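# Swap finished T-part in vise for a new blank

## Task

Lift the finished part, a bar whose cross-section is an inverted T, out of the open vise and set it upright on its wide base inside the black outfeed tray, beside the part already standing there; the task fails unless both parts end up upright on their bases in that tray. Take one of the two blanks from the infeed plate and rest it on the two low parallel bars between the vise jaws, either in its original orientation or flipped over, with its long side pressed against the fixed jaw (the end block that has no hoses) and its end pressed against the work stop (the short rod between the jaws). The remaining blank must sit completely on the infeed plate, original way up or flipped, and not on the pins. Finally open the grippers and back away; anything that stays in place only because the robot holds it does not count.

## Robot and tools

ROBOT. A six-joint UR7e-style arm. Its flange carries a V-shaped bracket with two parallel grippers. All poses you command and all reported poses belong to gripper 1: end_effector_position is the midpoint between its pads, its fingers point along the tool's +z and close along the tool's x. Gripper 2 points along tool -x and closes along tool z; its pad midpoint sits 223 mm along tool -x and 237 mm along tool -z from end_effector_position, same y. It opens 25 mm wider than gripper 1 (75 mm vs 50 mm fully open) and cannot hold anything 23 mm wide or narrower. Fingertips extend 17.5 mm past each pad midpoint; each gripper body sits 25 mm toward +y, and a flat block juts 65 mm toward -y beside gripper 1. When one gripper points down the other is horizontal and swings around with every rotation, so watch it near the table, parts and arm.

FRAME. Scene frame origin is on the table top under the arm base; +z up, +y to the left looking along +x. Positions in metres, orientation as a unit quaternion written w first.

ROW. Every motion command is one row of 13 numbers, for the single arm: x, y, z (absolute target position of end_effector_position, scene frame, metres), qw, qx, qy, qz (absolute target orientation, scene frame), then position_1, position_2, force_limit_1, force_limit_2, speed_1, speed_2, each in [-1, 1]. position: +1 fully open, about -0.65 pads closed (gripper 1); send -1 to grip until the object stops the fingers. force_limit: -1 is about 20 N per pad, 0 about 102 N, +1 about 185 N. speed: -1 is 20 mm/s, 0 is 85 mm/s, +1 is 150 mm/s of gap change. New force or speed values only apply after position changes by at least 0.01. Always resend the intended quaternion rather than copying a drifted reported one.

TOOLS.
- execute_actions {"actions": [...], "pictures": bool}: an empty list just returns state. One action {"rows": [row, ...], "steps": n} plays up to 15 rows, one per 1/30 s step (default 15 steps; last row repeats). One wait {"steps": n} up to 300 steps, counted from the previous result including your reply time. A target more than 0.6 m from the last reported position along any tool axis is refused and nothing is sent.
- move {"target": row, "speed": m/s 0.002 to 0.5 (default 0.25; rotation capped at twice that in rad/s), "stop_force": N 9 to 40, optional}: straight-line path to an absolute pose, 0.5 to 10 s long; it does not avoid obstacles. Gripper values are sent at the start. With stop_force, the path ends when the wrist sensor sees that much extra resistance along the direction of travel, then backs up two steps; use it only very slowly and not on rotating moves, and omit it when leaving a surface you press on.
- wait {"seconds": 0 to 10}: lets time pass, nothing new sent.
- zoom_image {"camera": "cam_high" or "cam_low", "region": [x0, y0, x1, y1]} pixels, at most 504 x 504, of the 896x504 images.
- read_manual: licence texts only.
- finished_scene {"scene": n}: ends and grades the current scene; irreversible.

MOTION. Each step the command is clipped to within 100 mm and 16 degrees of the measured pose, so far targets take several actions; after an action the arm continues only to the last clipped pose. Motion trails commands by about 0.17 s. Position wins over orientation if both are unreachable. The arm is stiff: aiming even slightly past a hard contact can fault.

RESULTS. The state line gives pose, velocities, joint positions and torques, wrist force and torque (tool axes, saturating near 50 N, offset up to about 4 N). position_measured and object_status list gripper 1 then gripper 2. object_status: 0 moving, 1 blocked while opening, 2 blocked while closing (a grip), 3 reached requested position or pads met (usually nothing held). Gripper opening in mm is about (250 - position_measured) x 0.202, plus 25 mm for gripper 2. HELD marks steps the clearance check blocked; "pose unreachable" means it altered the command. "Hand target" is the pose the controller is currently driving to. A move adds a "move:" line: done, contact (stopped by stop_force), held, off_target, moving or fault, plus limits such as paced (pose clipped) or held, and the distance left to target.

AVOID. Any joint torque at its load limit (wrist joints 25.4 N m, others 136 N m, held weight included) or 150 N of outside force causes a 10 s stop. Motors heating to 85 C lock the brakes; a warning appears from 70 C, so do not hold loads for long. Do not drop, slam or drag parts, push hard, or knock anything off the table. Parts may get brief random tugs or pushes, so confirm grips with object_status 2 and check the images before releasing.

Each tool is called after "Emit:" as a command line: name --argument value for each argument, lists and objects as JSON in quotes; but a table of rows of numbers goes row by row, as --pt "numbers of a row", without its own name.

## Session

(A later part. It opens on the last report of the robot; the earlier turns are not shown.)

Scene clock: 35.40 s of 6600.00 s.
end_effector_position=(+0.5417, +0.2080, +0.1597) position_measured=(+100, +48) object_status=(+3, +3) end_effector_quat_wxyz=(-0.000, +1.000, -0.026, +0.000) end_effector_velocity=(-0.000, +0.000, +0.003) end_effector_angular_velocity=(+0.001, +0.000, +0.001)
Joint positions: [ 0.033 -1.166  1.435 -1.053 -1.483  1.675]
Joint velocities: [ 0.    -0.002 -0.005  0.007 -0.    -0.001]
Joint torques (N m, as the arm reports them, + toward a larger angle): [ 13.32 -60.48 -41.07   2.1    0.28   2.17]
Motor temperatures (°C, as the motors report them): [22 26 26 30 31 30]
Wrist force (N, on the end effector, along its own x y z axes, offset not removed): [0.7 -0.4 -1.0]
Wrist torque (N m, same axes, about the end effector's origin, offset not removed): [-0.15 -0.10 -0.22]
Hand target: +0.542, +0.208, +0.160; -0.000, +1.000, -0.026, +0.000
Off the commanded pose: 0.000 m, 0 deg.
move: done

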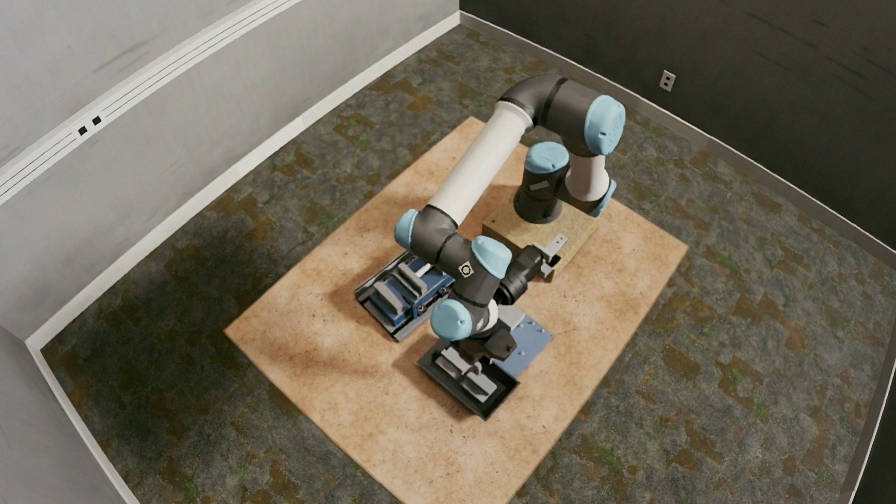

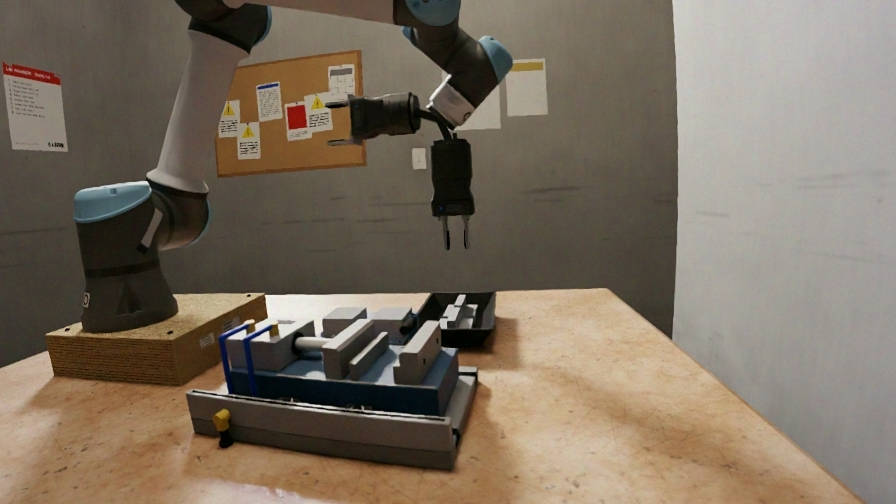

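Emit:
move --target '[0.575,0.1247,0.35,0.0123,0.707,-0.0123,0.707,1,1,0,0,0,0]' --speed 0.3

Emit:
zoom_image --camera "cam_high" --region '[420, 230, 580, 380]'

Emit:
zoom_image --camera "cam_low" --region '[260, 200, 440, 360]'

Scene clock: 39.97 s of 6600.00 s.
end_effector_position=(+0.5739, +0.1246, +0.3508) position_measured=(+3, +3) object_status=(+3, +3) end_effector_quat_wxyz=(+0.013, +0.708, -0.012, +0.706) end_effector_velocity=(+0.001, -0.001, +0.001) end_effector_angular_velocity=(+0.001, -0.016, -0.000)
Joint positions: [-0.12  -1.634  2.59  -3.304 -1.556  1.538]
Joint velocities: [-0.002  0.021  0.005 -0.042  0.002  0.   ]
Joint torques (N m, as the arm reports them, + toward a larger angle): [-7.83 -7.84 -9.78 -7.58  1.46 -1.64]
Motor temperatures (°C, as the motors report them): [22 26 26 30 31 30]
Wrist force (N, on the end effector, along its own x y z axes, offset not removed): [-1.1 2.0 0.9]
Wrist torque (N m, same axes, about the end effector's origin, offset not removed): [0.50 0.49 -0.11]
Hand target: +0.574, +0.125, +0.351; +0.013, +0.707, -0.012, +0.707
Off the commanded pose: 0.001 m, 0 deg.
move: done

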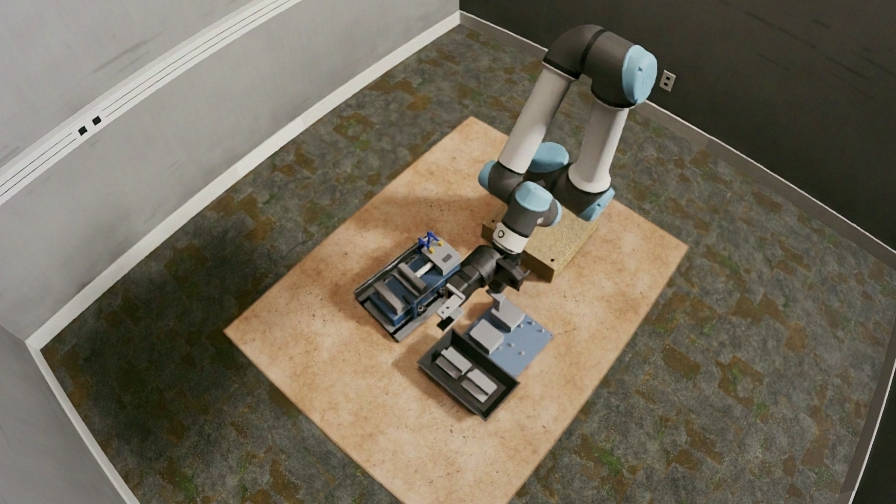

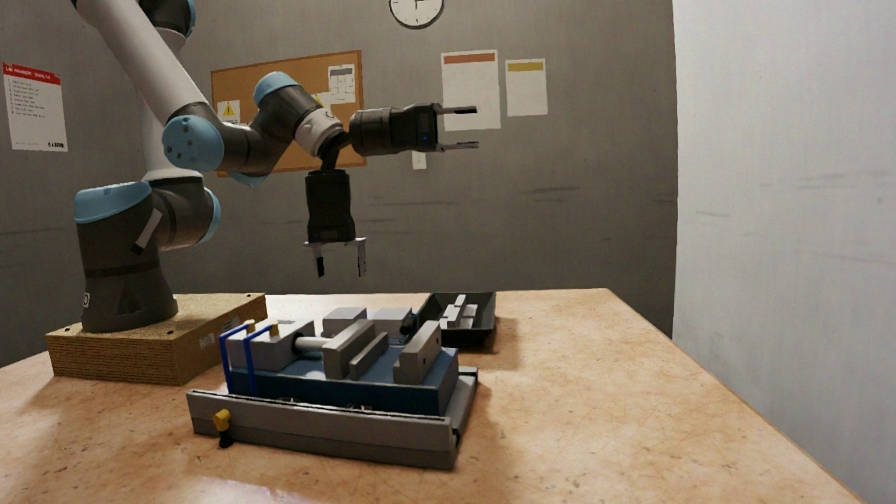

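Region (420, 230, 580, 380) of cam_high's 896x504 image, scaled by 3.150, with more detail than that image has; it fills the top 472 rows of this view, and the rest is white.

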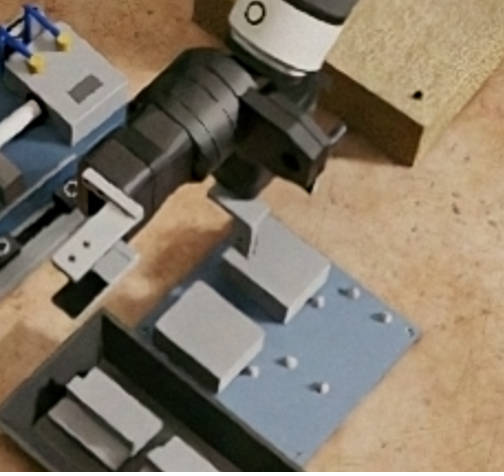

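Region (260, 200, 440, 360) of cam_low's 896x504 image, scaled by 2.800, with more detail than that image has.

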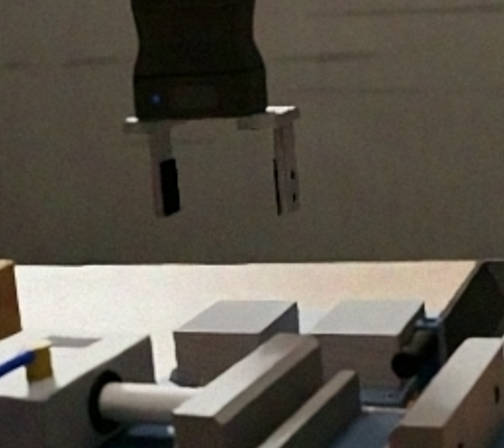

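Emit:
move --target '[0.5755,0.1247,0.285,0.0123,0.707,-0.0123,0.707,1,0.85,0,0,0,0]' --speed 0.1 --stop_force 15

Emit:
zoom_image --camera "cam_high" --region '[420, 230, 580, 380]'

Emit:
zoom_image --camera "cam_low" --region '[280, 230, 440, 360]'

Scene clock: 69.10 s of 6600.00 s.
end_effector_position=(+0.5756, +0.1247, +0.2852) position_measured=(+3, +25) object_status=(+3, +3) end_effector_quat_wxyz=(+0.012, +0.707, -0.012, +0.707) end_effector_velocity=(+0.000, +0.000, -0.003) end_effector_angular_velocity=(-0.001, -0.005, +0.000)
Joint positions: [-0.124 -1.351  2.644 -3.642 -1.552  1.535]
Joint velocities: [ 0.     0.025  0.002 -0.032  0.    -0.   ]
Joint torques (N m, as the arm reports them, + toward a larger angle): [ -7.64 -14.94  -1.37  -7.28   1.75   2.22]
Motor temperatures (°C, as the motors report them): [22 26 26 30 31 30]
Wrist force (N, on the end effector, along its own x y z axes, offset not removed): [2.4 0.7 0.4]
Wrist torque (N m, same axes, about the end effector's origin, offset not removed): [0.21 -0.45 -0.24]
Hand target: +0.576, +0.125, +0.285; +0.012, +0.707, -0.012, +0.707
Off the commanded pose: 0.000 m, 0 deg.
After step 90, 24.97 s passed at rest.
move: done

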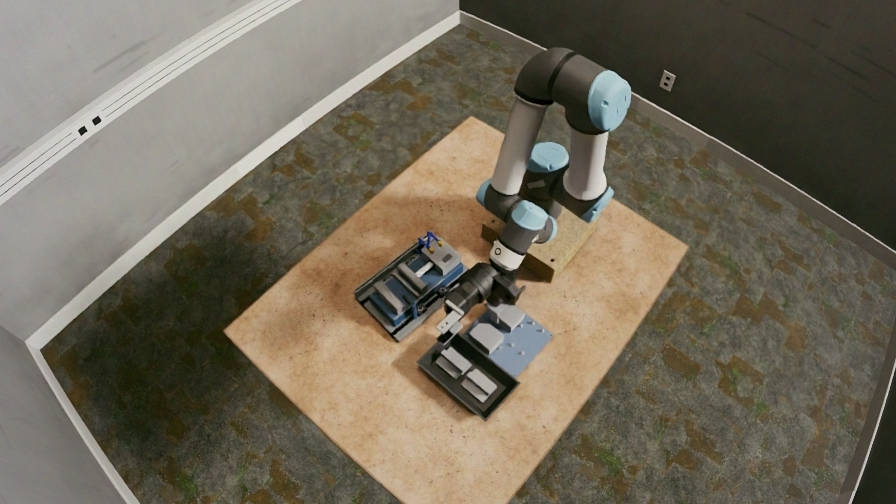

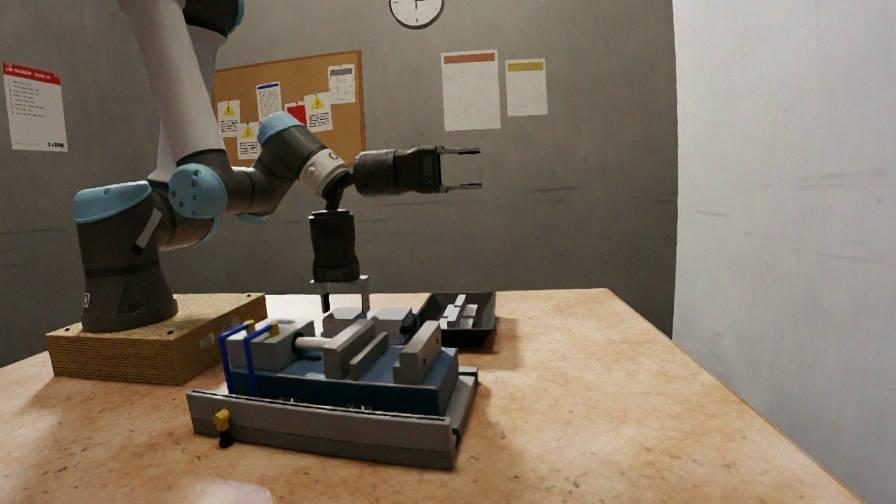

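Region (420, 230, 580, 380) of cam_high's 896x504 image, scaled by 3.150, with more detail than that image has; it fills the top 472 rows of this view, and the rest is white.

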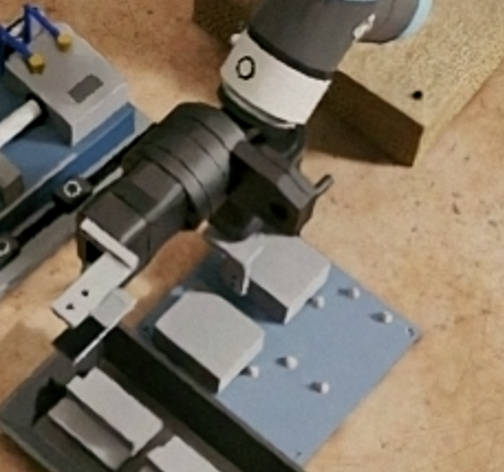

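Region (280, 230, 440, 360) of cam_low's 896x504 image, scaled by 3.150, with more detail than that image has; it fills the top 410 rows of this view, and the rest is white.

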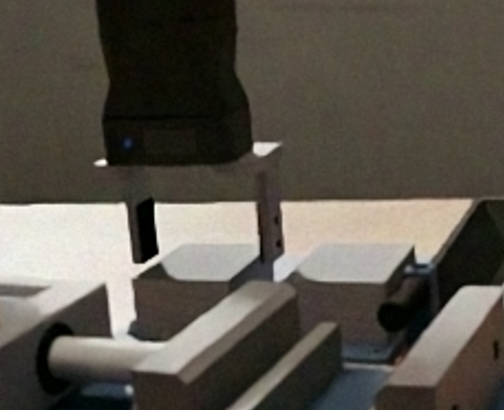

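Emit:
move --target '[0.5757,0.1247,0.264,0.0123,0.707,-0.0123,0.707,1,0.85,0,0,0,0]' --speed 0.03 --stop_force 10

Emit:
move --target '[0.5757,0.1247,0.264,0.0123,0.707,-0.0123,0.707,1,-1,0,-0.3,0,-0.5]' --speed 0.01

Emit:
zoom_image --camera "cam_low" --region '[280, 230, 440, 360]'

Scene clock: 81.27 s of 6600.00 s.
end_effector_position=(+0.5755, +0.1247, +0.2828) position_measured=(+3, +25) object_status=(+3, +3) end_effector_quat_wxyz=(+0.012, +0.706, -0.012, +0.708) end_effector_velocity=(-0.000, +0.000, -0.000) end_effector_angular_velocity=(+0.001, +0.000, -0.000)
Joint positions: [-0.124 -1.334  2.646 -3.664 -1.552  1.535]
Joint velocities: [ 0.    -0.001  0.001  0.     0.     0.001]
Joint torques (N m, as the arm reports them, + toward a larger angle): [  2.52 -26.66 -14.17  -6.16   0.19   0.29]
Motor temperatures (°C, as the motors report them): [22 26 26 30 31 30]
Wrist force (N, on the end effector, along its own x y z axes, offset not removed): [27.1 1.7 -3.1]
Wrist torque (N m, same axes, about the end effector's origin, offset not removed): [0.41 -8.02 -0.23]
Hand target: +0.575, +0.125, +0.283; +0.012, +0.706, -0.012, +0.708
Off the commanded pose: 0.019 m, 0 deg.
FORCE FAULT: contact force on the arm reached its limit, and the arm stopped for 10 seconds. The contact can be on any part of the arm, not only on its tool. The arm's remaining commands of this call were not run. The arm holds still and accepts commands again. Move the arm away from the contact; if what it grips holds it there, let go first. Pushing or pulling that hard again can fault the arm again.
move: fault (stop_force had ended the path)

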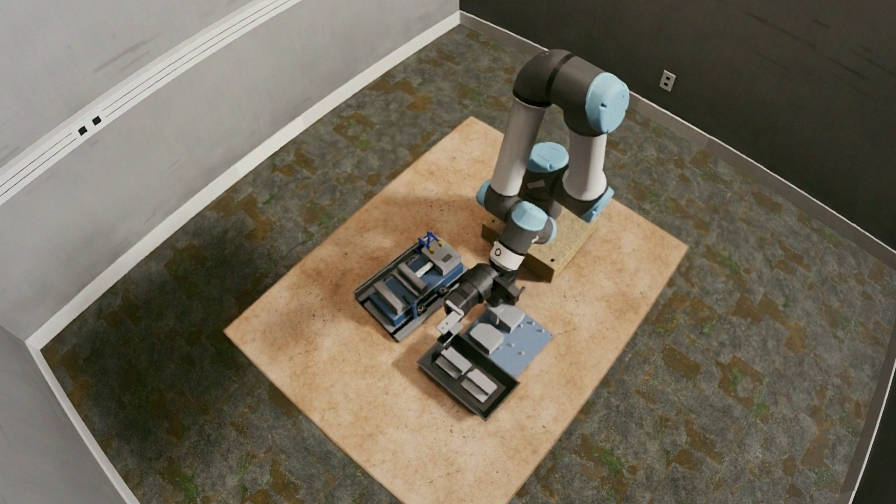

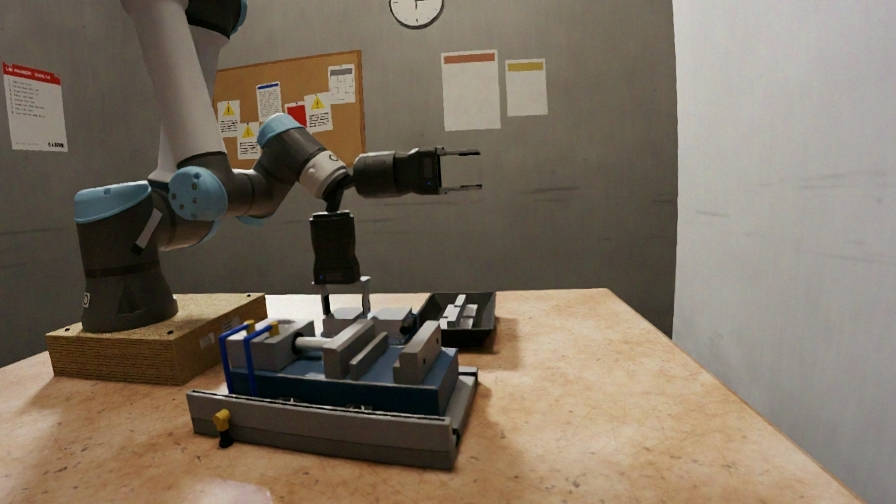

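not run: a fault stop came before this call.

Region (280, 230, 440, 360) of cam_low's 896x504 image, scaled by 3.150, with more detail than that image has; it fills the top 410 rows of this view, and the rest is white.

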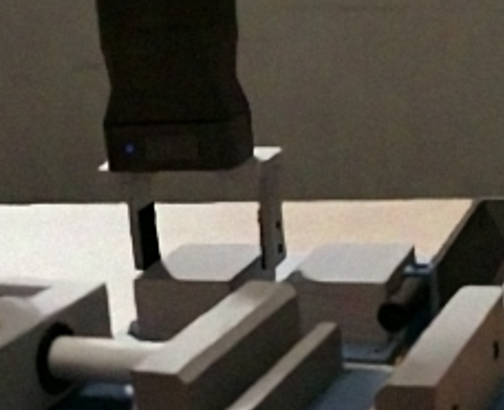

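Emit:
move --target '[0.5755,0.1247,0.292,0.0123,0.707,-0.0123,0.707,1,1,0,0,0,0]' --speed 0.03

Emit:
zoom_image --camera "cam_high" --region '[460, 270, 560, 360]'

Emit:
zoom_image --camera "cam_low" --region '[300, 260, 420, 350]'

Scene clock: 83.50 s of 6600.00 s.
end_effector_position=(+0.5755, +0.1247, +0.2917) position_measured=(+3, +3) object_status=(+3, +3) end_effector_quat_wxyz=(+0.012, +0.707, -0.012, +0.707) end_effector_velocity=(+0.000, +0.000, +0.003) end_effector_angular_velocity=(-0.000, +0.002, +0.000)
Joint positions: [-0.124 -1.38   2.641 -3.612 -1.552  1.536]
Joint velocities: [ 0.001 -0.015 -0.003  0.02  -0.001 -0.   ]
Joint torques (N m, as the arm reports them, + toward a larger angle): [ 12.9  -36.88 -27.24  -4.75  -1.27   2.23]
Motor temperatures (°C, as the motors report them): [22 26 26 30 31 30]
Wrist force (N, on the end effector, along its own x y z axes, offset not removed): [-2.4 -1.3 0.1]
Wrist torque (N m, same axes, about the end effector's origin, offset not removed): [-0.06 0.72 -0.02]
Hand target: +0.575, +0.125, +0.292; +0.012, +0.707, -0.012, +0.707
Off the commanded pose: 0.000 m, 0 deg.
move: done

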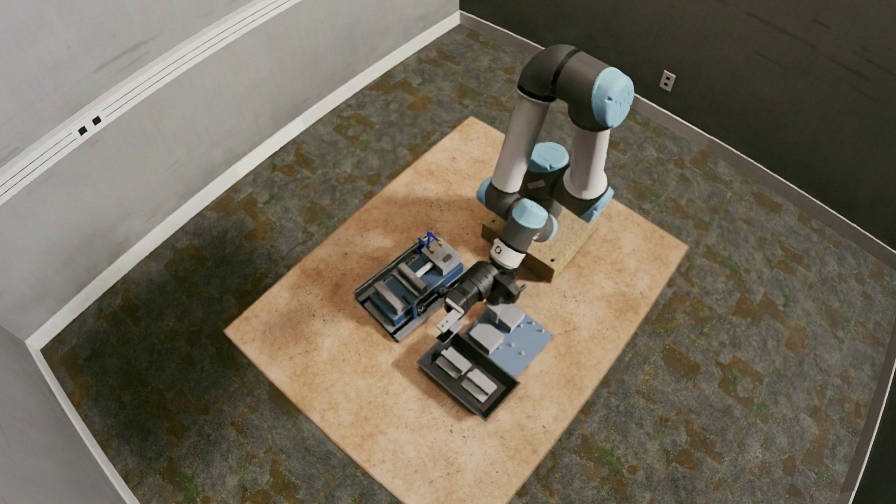

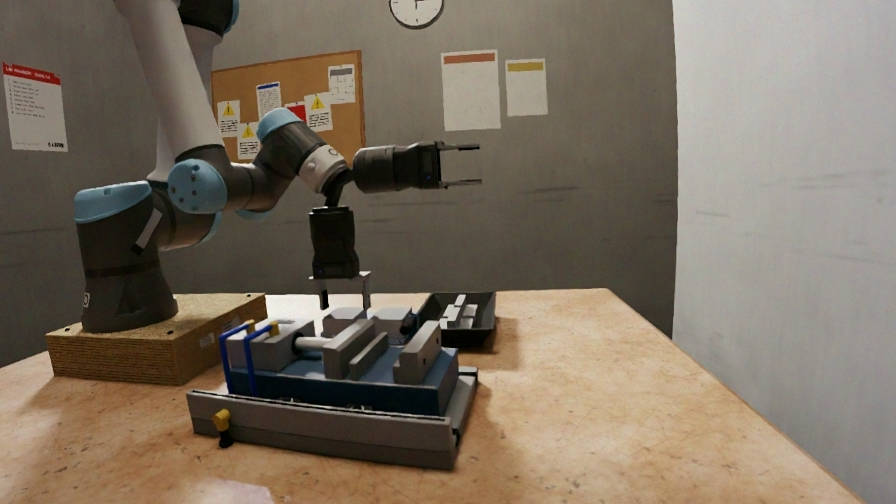

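Region (460, 270, 560, 360) of cam_high's 896x504 image, scaled by 5.040, with more detail than that image has; it fills the top 454 rows of this view, and the rest is white.

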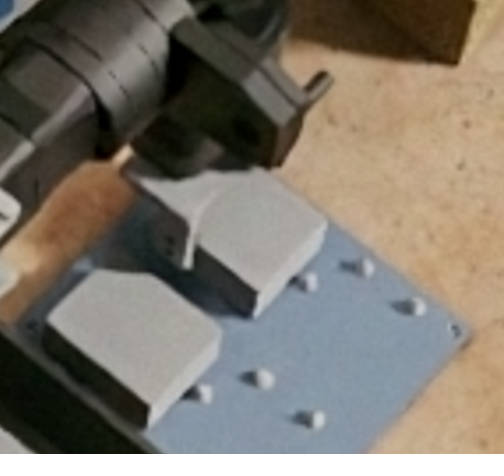

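Region (300, 260, 420, 350) of cam_low's 896x504 image, scaled by 4.200, with more detail than that image has; it fills the top 378 rows of this view, and the rest is white.

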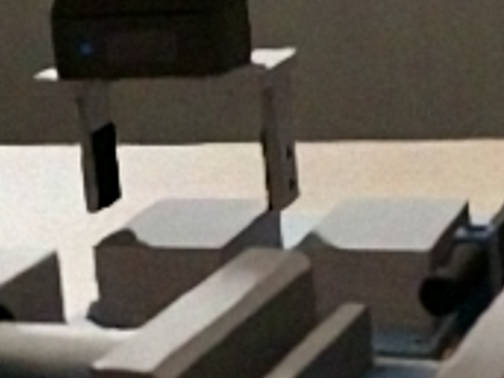

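Emit:
move --target '[0.5735,0.1247,0.2865,0.0123,0.707,-0.0123,0.707,1,1,0,0,0,0]' --speed 0.02

Emit:
move --target '[0.5735,0.1247,0.276,0.0123,0.707,-0.0123,0.707,1,1,0,0,0,0]' --speed 0.003 --stop_force 9

Emit:
zoom_image --camera "cam_low" --region '[300, 260, 420, 350]'

Emit:
zoom_image --camera "cam_high" --region '[460, 270, 560, 360]'

Scene clock: 92.13 s of 6600.00 s.
end_effector_position=(+0.5736, +0.1247, +0.2869) position_measured=(+3, +3) object_status=(+3, +3) end_effector_quat_wxyz=(+0.012, +0.707, -0.012, +0.707) end_effector_velocity=(-0.001, -0.000, -0.003) end_effector_angular_velocity=(+0.001, -0.001, -0.001)
Joint positions: [-0.124 -1.361  2.648 -3.638 -1.552  1.535]
Joint velocities: [-0.001  0.012  0.004 -0.018  0.     0.   ]
Joint torques (N m, as the arm reports them, + toward a larger angle): [ -9.89 -16.24  -5.84  -8.32   1.72  -1.6 ]
Motor temperatures (°C, as the motors report them): [22 26 26 30 31 30]
Wrist force (N, on the end effector, along its own x y z axes, offset not removed): [0.4 -0.8 0.7]
Wrist torque (N m, same axes, about the end effector's origin, offset not removed): [-0.08 0.16 -0.08]
Hand target: +0.574, +0.125, +0.286; +0.012, +0.707, -0.012, +0.707
Off the commanded pose: 0.000 m, 0 deg.
After step 90, 4.93 s passed at rest.
move: done

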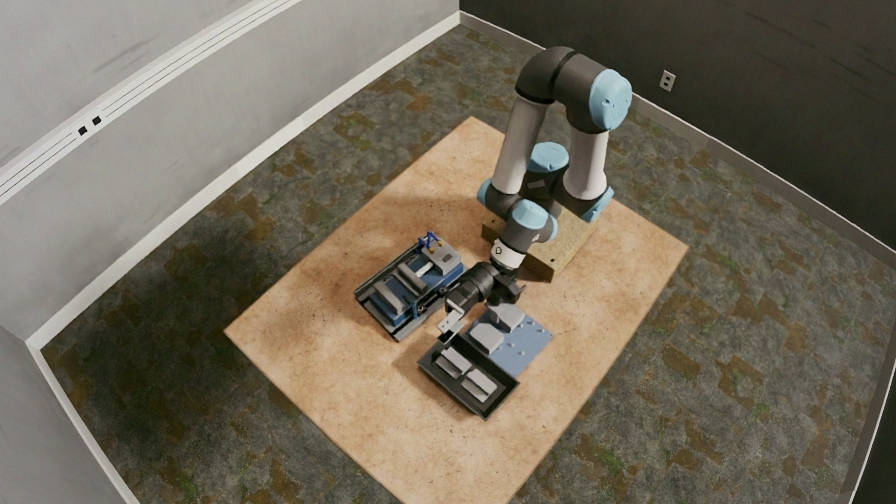

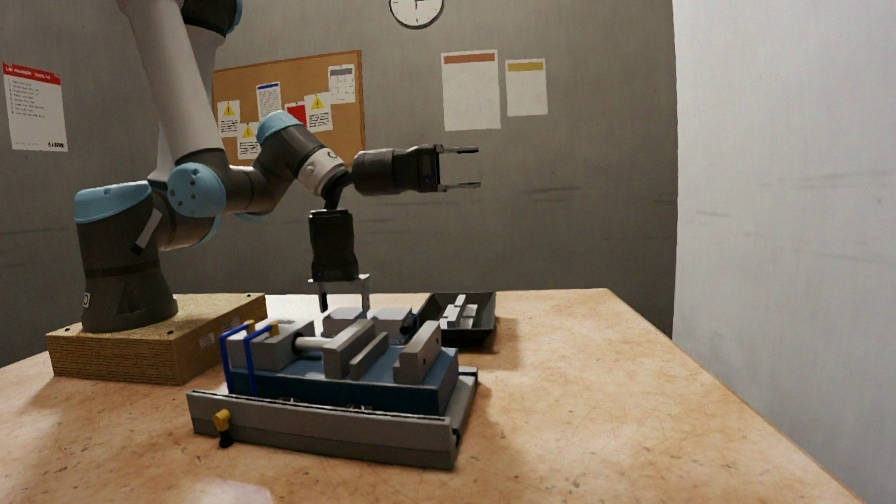

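Scene clock: 95.97 s of 6600.00 s.
end_effector_position=(+0.5735, +0.1247, +0.2761) position_measured=(+3, +3) object_status=(+3, +3) end_effector_quat_wxyz=(+0.012, +0.707, -0.012, +0.707) end_effector_velocity=(-0.000, -0.000, -0.001) end_effector_angular_velocity=(+0.000, +0.001, -0.000)
Joint positions: [-0.125 -1.309  2.654 -3.695 -1.552  1.535]
Joint velocities: [-0.     0.005  0.001 -0.005 -0.     0.   ]
Joint torques (N m, as the arm reports them, + toward a larger angle): [ -8.48 -15.98  -1.62  -8.18   1.61  -1.58]
Motor temperatures (°C, as the motors report them): [22 26 26 30 31 30]
Wrist force (N, on the end effector, along its own x y z axes, offset not removed): [0.7 0.7 0.9]
Wrist torque (N m, same axes, about the end effector's origin, offset not removed): [0.13 -0.08 -0.27]
Hand target: +0.574, +0.125, +0.276; +0.012, +0.707, -0.012, +0.707
Off the commanded pose: 0.000 m, 0 deg.
move: done

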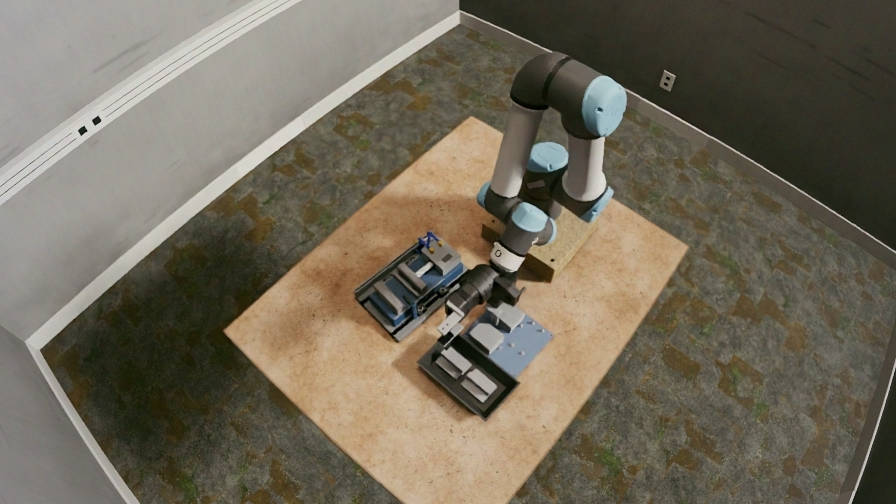

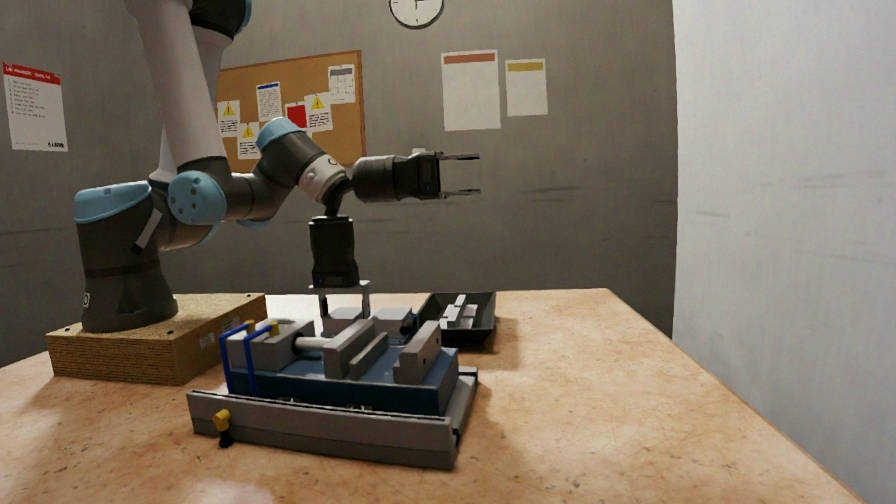

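Region (300, 260, 420, 350) of cam_low's 896x504 image, scaled by 4.200, with more detail than that image has; it fills the top 378 rows of this view, and the rest is white.

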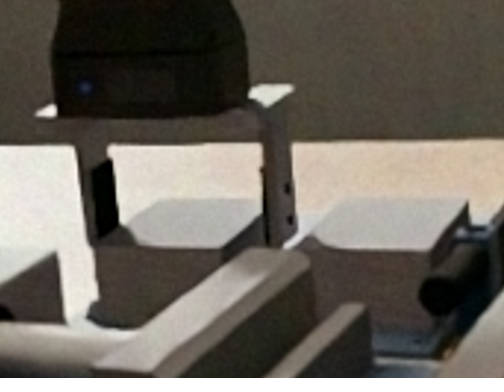

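Region (460, 270, 560, 360) of cam_high's 896x504 image, scaled by 5.040, with more detail than that image has; it fills the top 454 rows of this view, and the rest is white.

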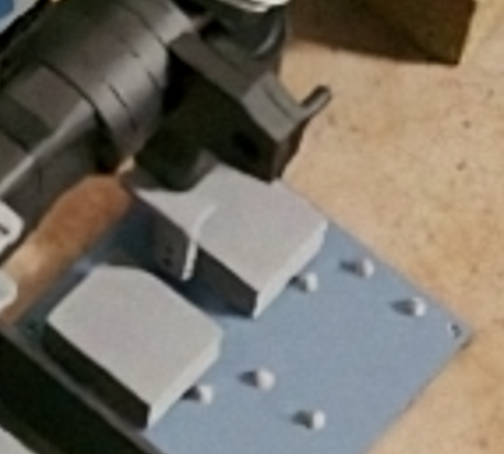

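Clear past the top now. Descend and grip.

Emit:
move --target '[0.5735,0.1247,0.264,0.0123,0.707,-0.0123,0.707,1,1,0,0,0,0]' --speed 0.01 --stop_force 9

Emit:
move --target '[0.5735,0.1247,0.264,0.0123,0.707,-0.0123,0.707,1,-1,0,-0.5,0,-0.7]' --speed 0.01

Emit:
zoom_image --camera "cam_low" --region '[300, 260, 420, 350]'

Scene clock: 97.97 s of 6600.00 s.
end_effector_position=(+0.5735, +0.1247, +0.2643) position_measured=(+3, +3) object_status=(+3, +3) end_effector_quat_wxyz=(+0.012, +0.707, -0.012, +0.707) end_effector_velocity=(-0.000, +0.000, -0.003) end_effector_angular_velocity=(-0.000, -0.000, +0.000)
Joint positions: [-0.126 -1.251  2.657 -3.757 -1.551  1.534]
Joint velocities: [-0.     0.014  0.001 -0.015  0.    -0.   ]
Joint torques (N m, as the arm reports them, + toward a larger angle): [ -8.94 -18.63  -0.51  -7.95   1.73  -1.54]
Motor temperatures (°C, as the motors report them): [22 26 26 30 31 30]
Wrist force (N, on the end effector, along its own x y z axes, offset not removed): [1.5 -1.1 1.4]
Wrist torque (N m, same axes, about the end effector's origin, offset not removed): [-0.22 -0.19 -0.25]
Hand target: +0.574, +0.125, +0.264; +0.012, +0.707, -0.012, +0.707
Off the commanded pose: 0.000 m, 0 deg.
move: done

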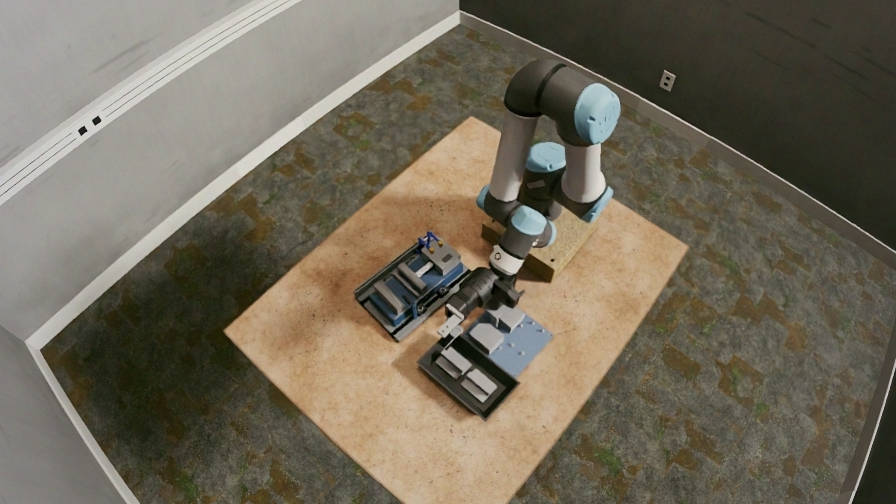

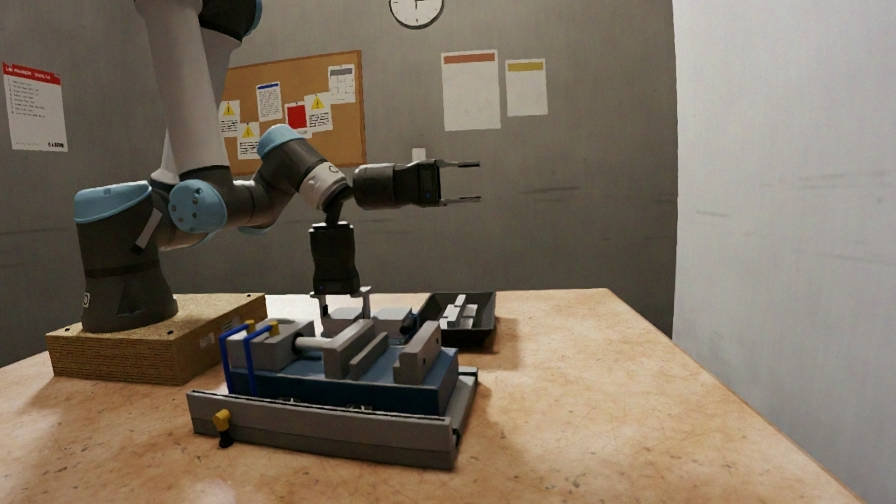

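Scene clock: 98.67 s of 6600.00 s.
end_effector_position=(+0.5735, +0.1247, +0.2640) position_measured=(+3, +85) object_status=(+3, +2) end_effector_quat_wxyz=(+0.012, +0.707, -0.012, +0.707) end_effector_velocity=(+0.000, -0.000, -0.000) end_effector_angular_velocity=(+0.002, +0.000, -0.002)
Joint positions: [-0.126 -1.249  2.657 -3.759 -1.551  1.534]
Joint velocities: [ 0.     0.001 -0.    -0.001 -0.     0.003]
Joint torques (N m, as the arm reports them, + toward a larger angle): [ -8.8  -13.75  -0.76  -7.19   1.73  -1.23]
Motor temperatures (°C, as the motors report them): [22 26 26 30 31 30]
Wrist force (N, on the end effector, along its own x y z axes, offset not removed): [17.5 0.4 -6.3]
Wrist torque (N m, same axes, about the end effector's origin, offset not removed): [0.06 -5.79 -0.67]
Hand target: +0.574, +0.125, +0.264; +0.012, +0.707, -0.012, +0.707
Off the commanded pose: 0.000 m, 0 deg.
move: done

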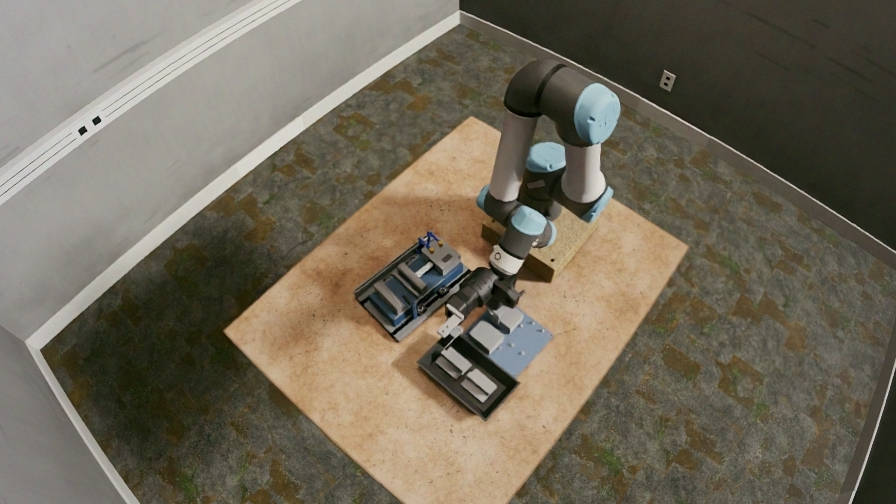

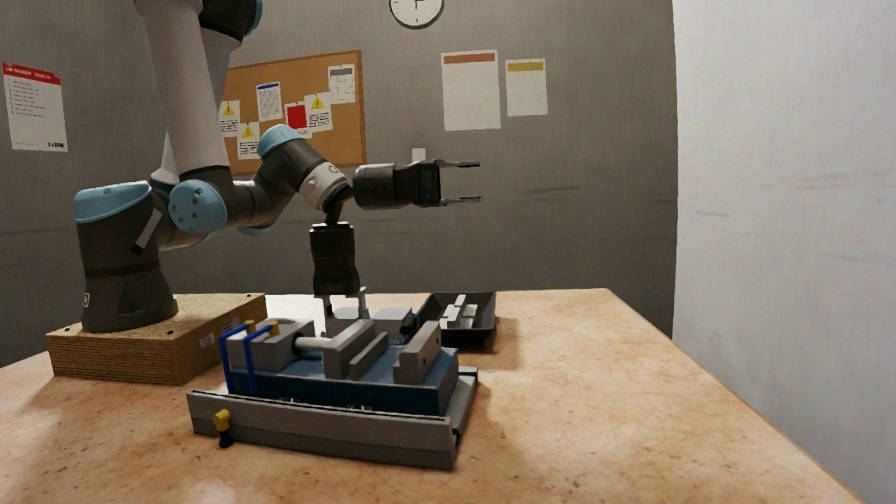

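Region (300, 260, 420, 350) of cam_low's 896x504 image, scaled by 4.200, with more detail than that image has; it fills the top 378 rows of this view, and the rest is white.

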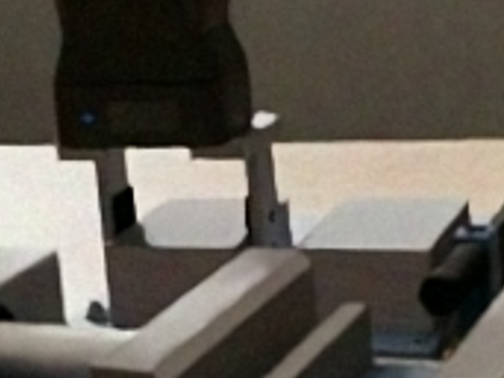

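Emit:
move --target '[0.5735,0.1247,0.385,0.0123,0.707,-0.0123,0.707,1,-1,0,-0.5,0,-0.7]' --speed 0.12

Emit:
move --target '[0.7123,-0.1711,0.375,0.045,0.7057,-0.045,0.7057,1,-1,0,-0.5,0,-0.7]' --speed 0.18

Emit:
zoom_image --camera "cam_low" --region '[300, 250, 470, 400]'

Emit:
zoom_image --camera "cam_high" --region '[340, 220, 480, 340]'

Scene clock: 102.60 s of 6600.00 s.
end_effector_position=(+0.5732, +0.1248, +0.3850) position_measured=(+3, +85) object_status=(+3, +2) end_effector_quat_wxyz=(+0.012, +0.707, -0.012, +0.707) end_effector_velocity=(+0.000, +0.000, +0.003) end_effector_angular_velocity=(-0.000, +0.005, +0.001)
Joint positions: [-0.12  -1.746  2.547 -3.152 -1.555  1.538]
Joint velocities: [ 0.    -0.012 -0.007  0.024  0.    -0.001]
Joint torques (N m, as the arm reports them, + toward a larger angle): [ -0.5  -31.2  -38.75  -4.65   0.1   -1.48]
Motor temperatures (°C, as the motors report them): [22 26 26 30 31 30]
Wrist force (N, on the end effector, along its own x y z axes, offset not removed): [-5.8 -1.2 -1.8]
Wrist torque (N m, same axes, about the end effector's origin, offset not removed): [-0.26 1.51 -0.27]
Hand target: +0.573, +0.125, +0.385; +0.012, +0.707, -0.012, +0.707
Off the commanded pose: 0.000 m, 0 deg.
move: done

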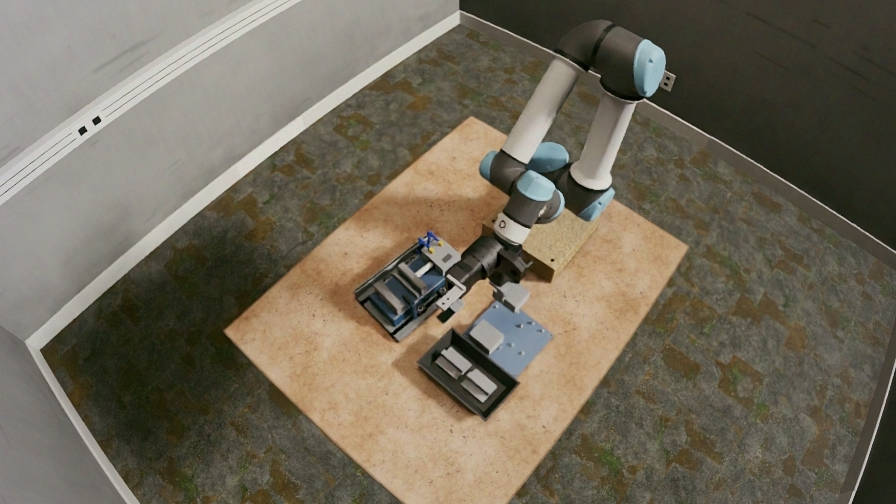

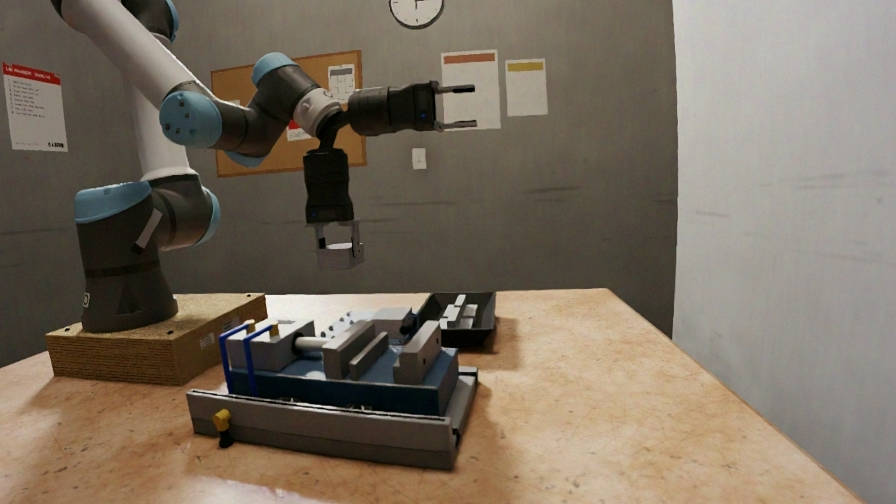

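Scene clock: 105.07 s of 6600.00 s.
end_effector_position=(+0.7124, -0.1709, +0.3748) position_measured=(+3, +85) object_status=(+3, +2) end_effector_quat_wxyz=(+0.046, +0.706, -0.044, +0.705) end_effector_velocity=(+0.002, -0.002, +0.000) end_effector_angular_velocity=(+0.000, -0.000, -0.001)
Joint positions: [-0.708 -1.387  2.194 -3.088 -1.217  1.167]
Joint velocities: [-0.001  0.005 -0.006  0.001  0.     0.   ]
Joint torques (N m, as the arm reports them, + toward a larger angle): [ -7.88 -27.02 -37.94  -4.7    2.95  -1.59]
Motor temperatures (°C, as the motors report them): [22 26 26 30 31 30]
Wrist force (N, on the end effector, along its own x y z axes, offset not removed): [-5.7 -0.9 -0.3]
Wrist torque (N m, same axes, about the end effector's origin, offset not removed): [-0.16 1.31 -0.28]
Hand target: +0.713, -0.171, +0.375; +0.046, +0.706, -0.044, +0.705
Off the commanded pose: 0.000 m, 0 deg.
move: done

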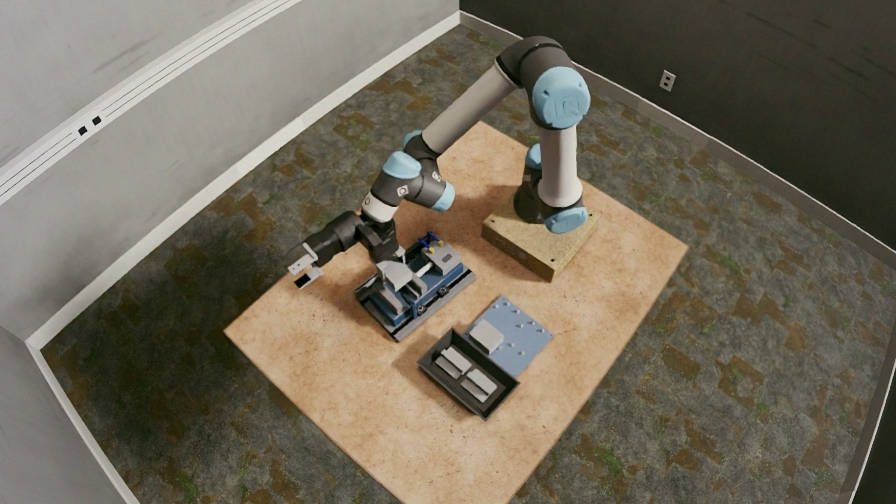

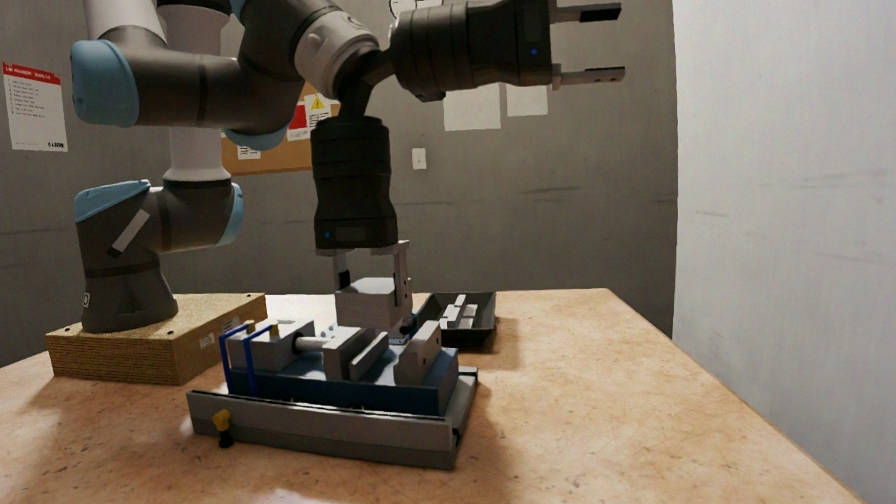

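Region (300, 250, 470, 400) of cam_low's 896x504 image, scaled by 2.965, with more detail than that image has; it fills the top 445 rows of this view, and the rest is white.

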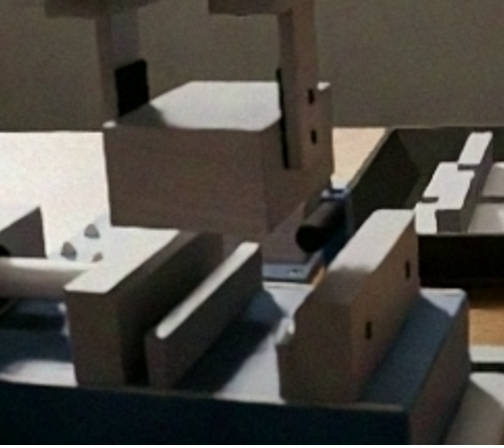

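Region (340, 220, 480, 340) of cam_high's 896x504 image, scaled by 3.600, with more detail than that image has; it fills the top 432 rows of this view, and the rest is white.

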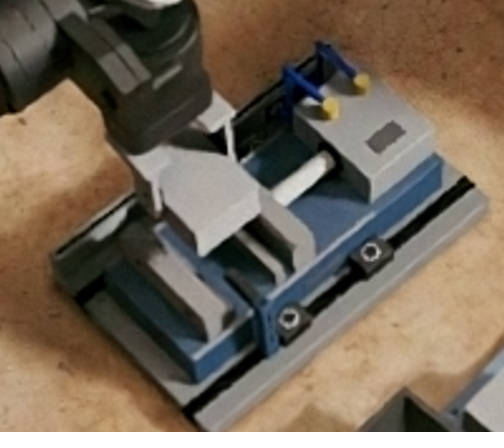

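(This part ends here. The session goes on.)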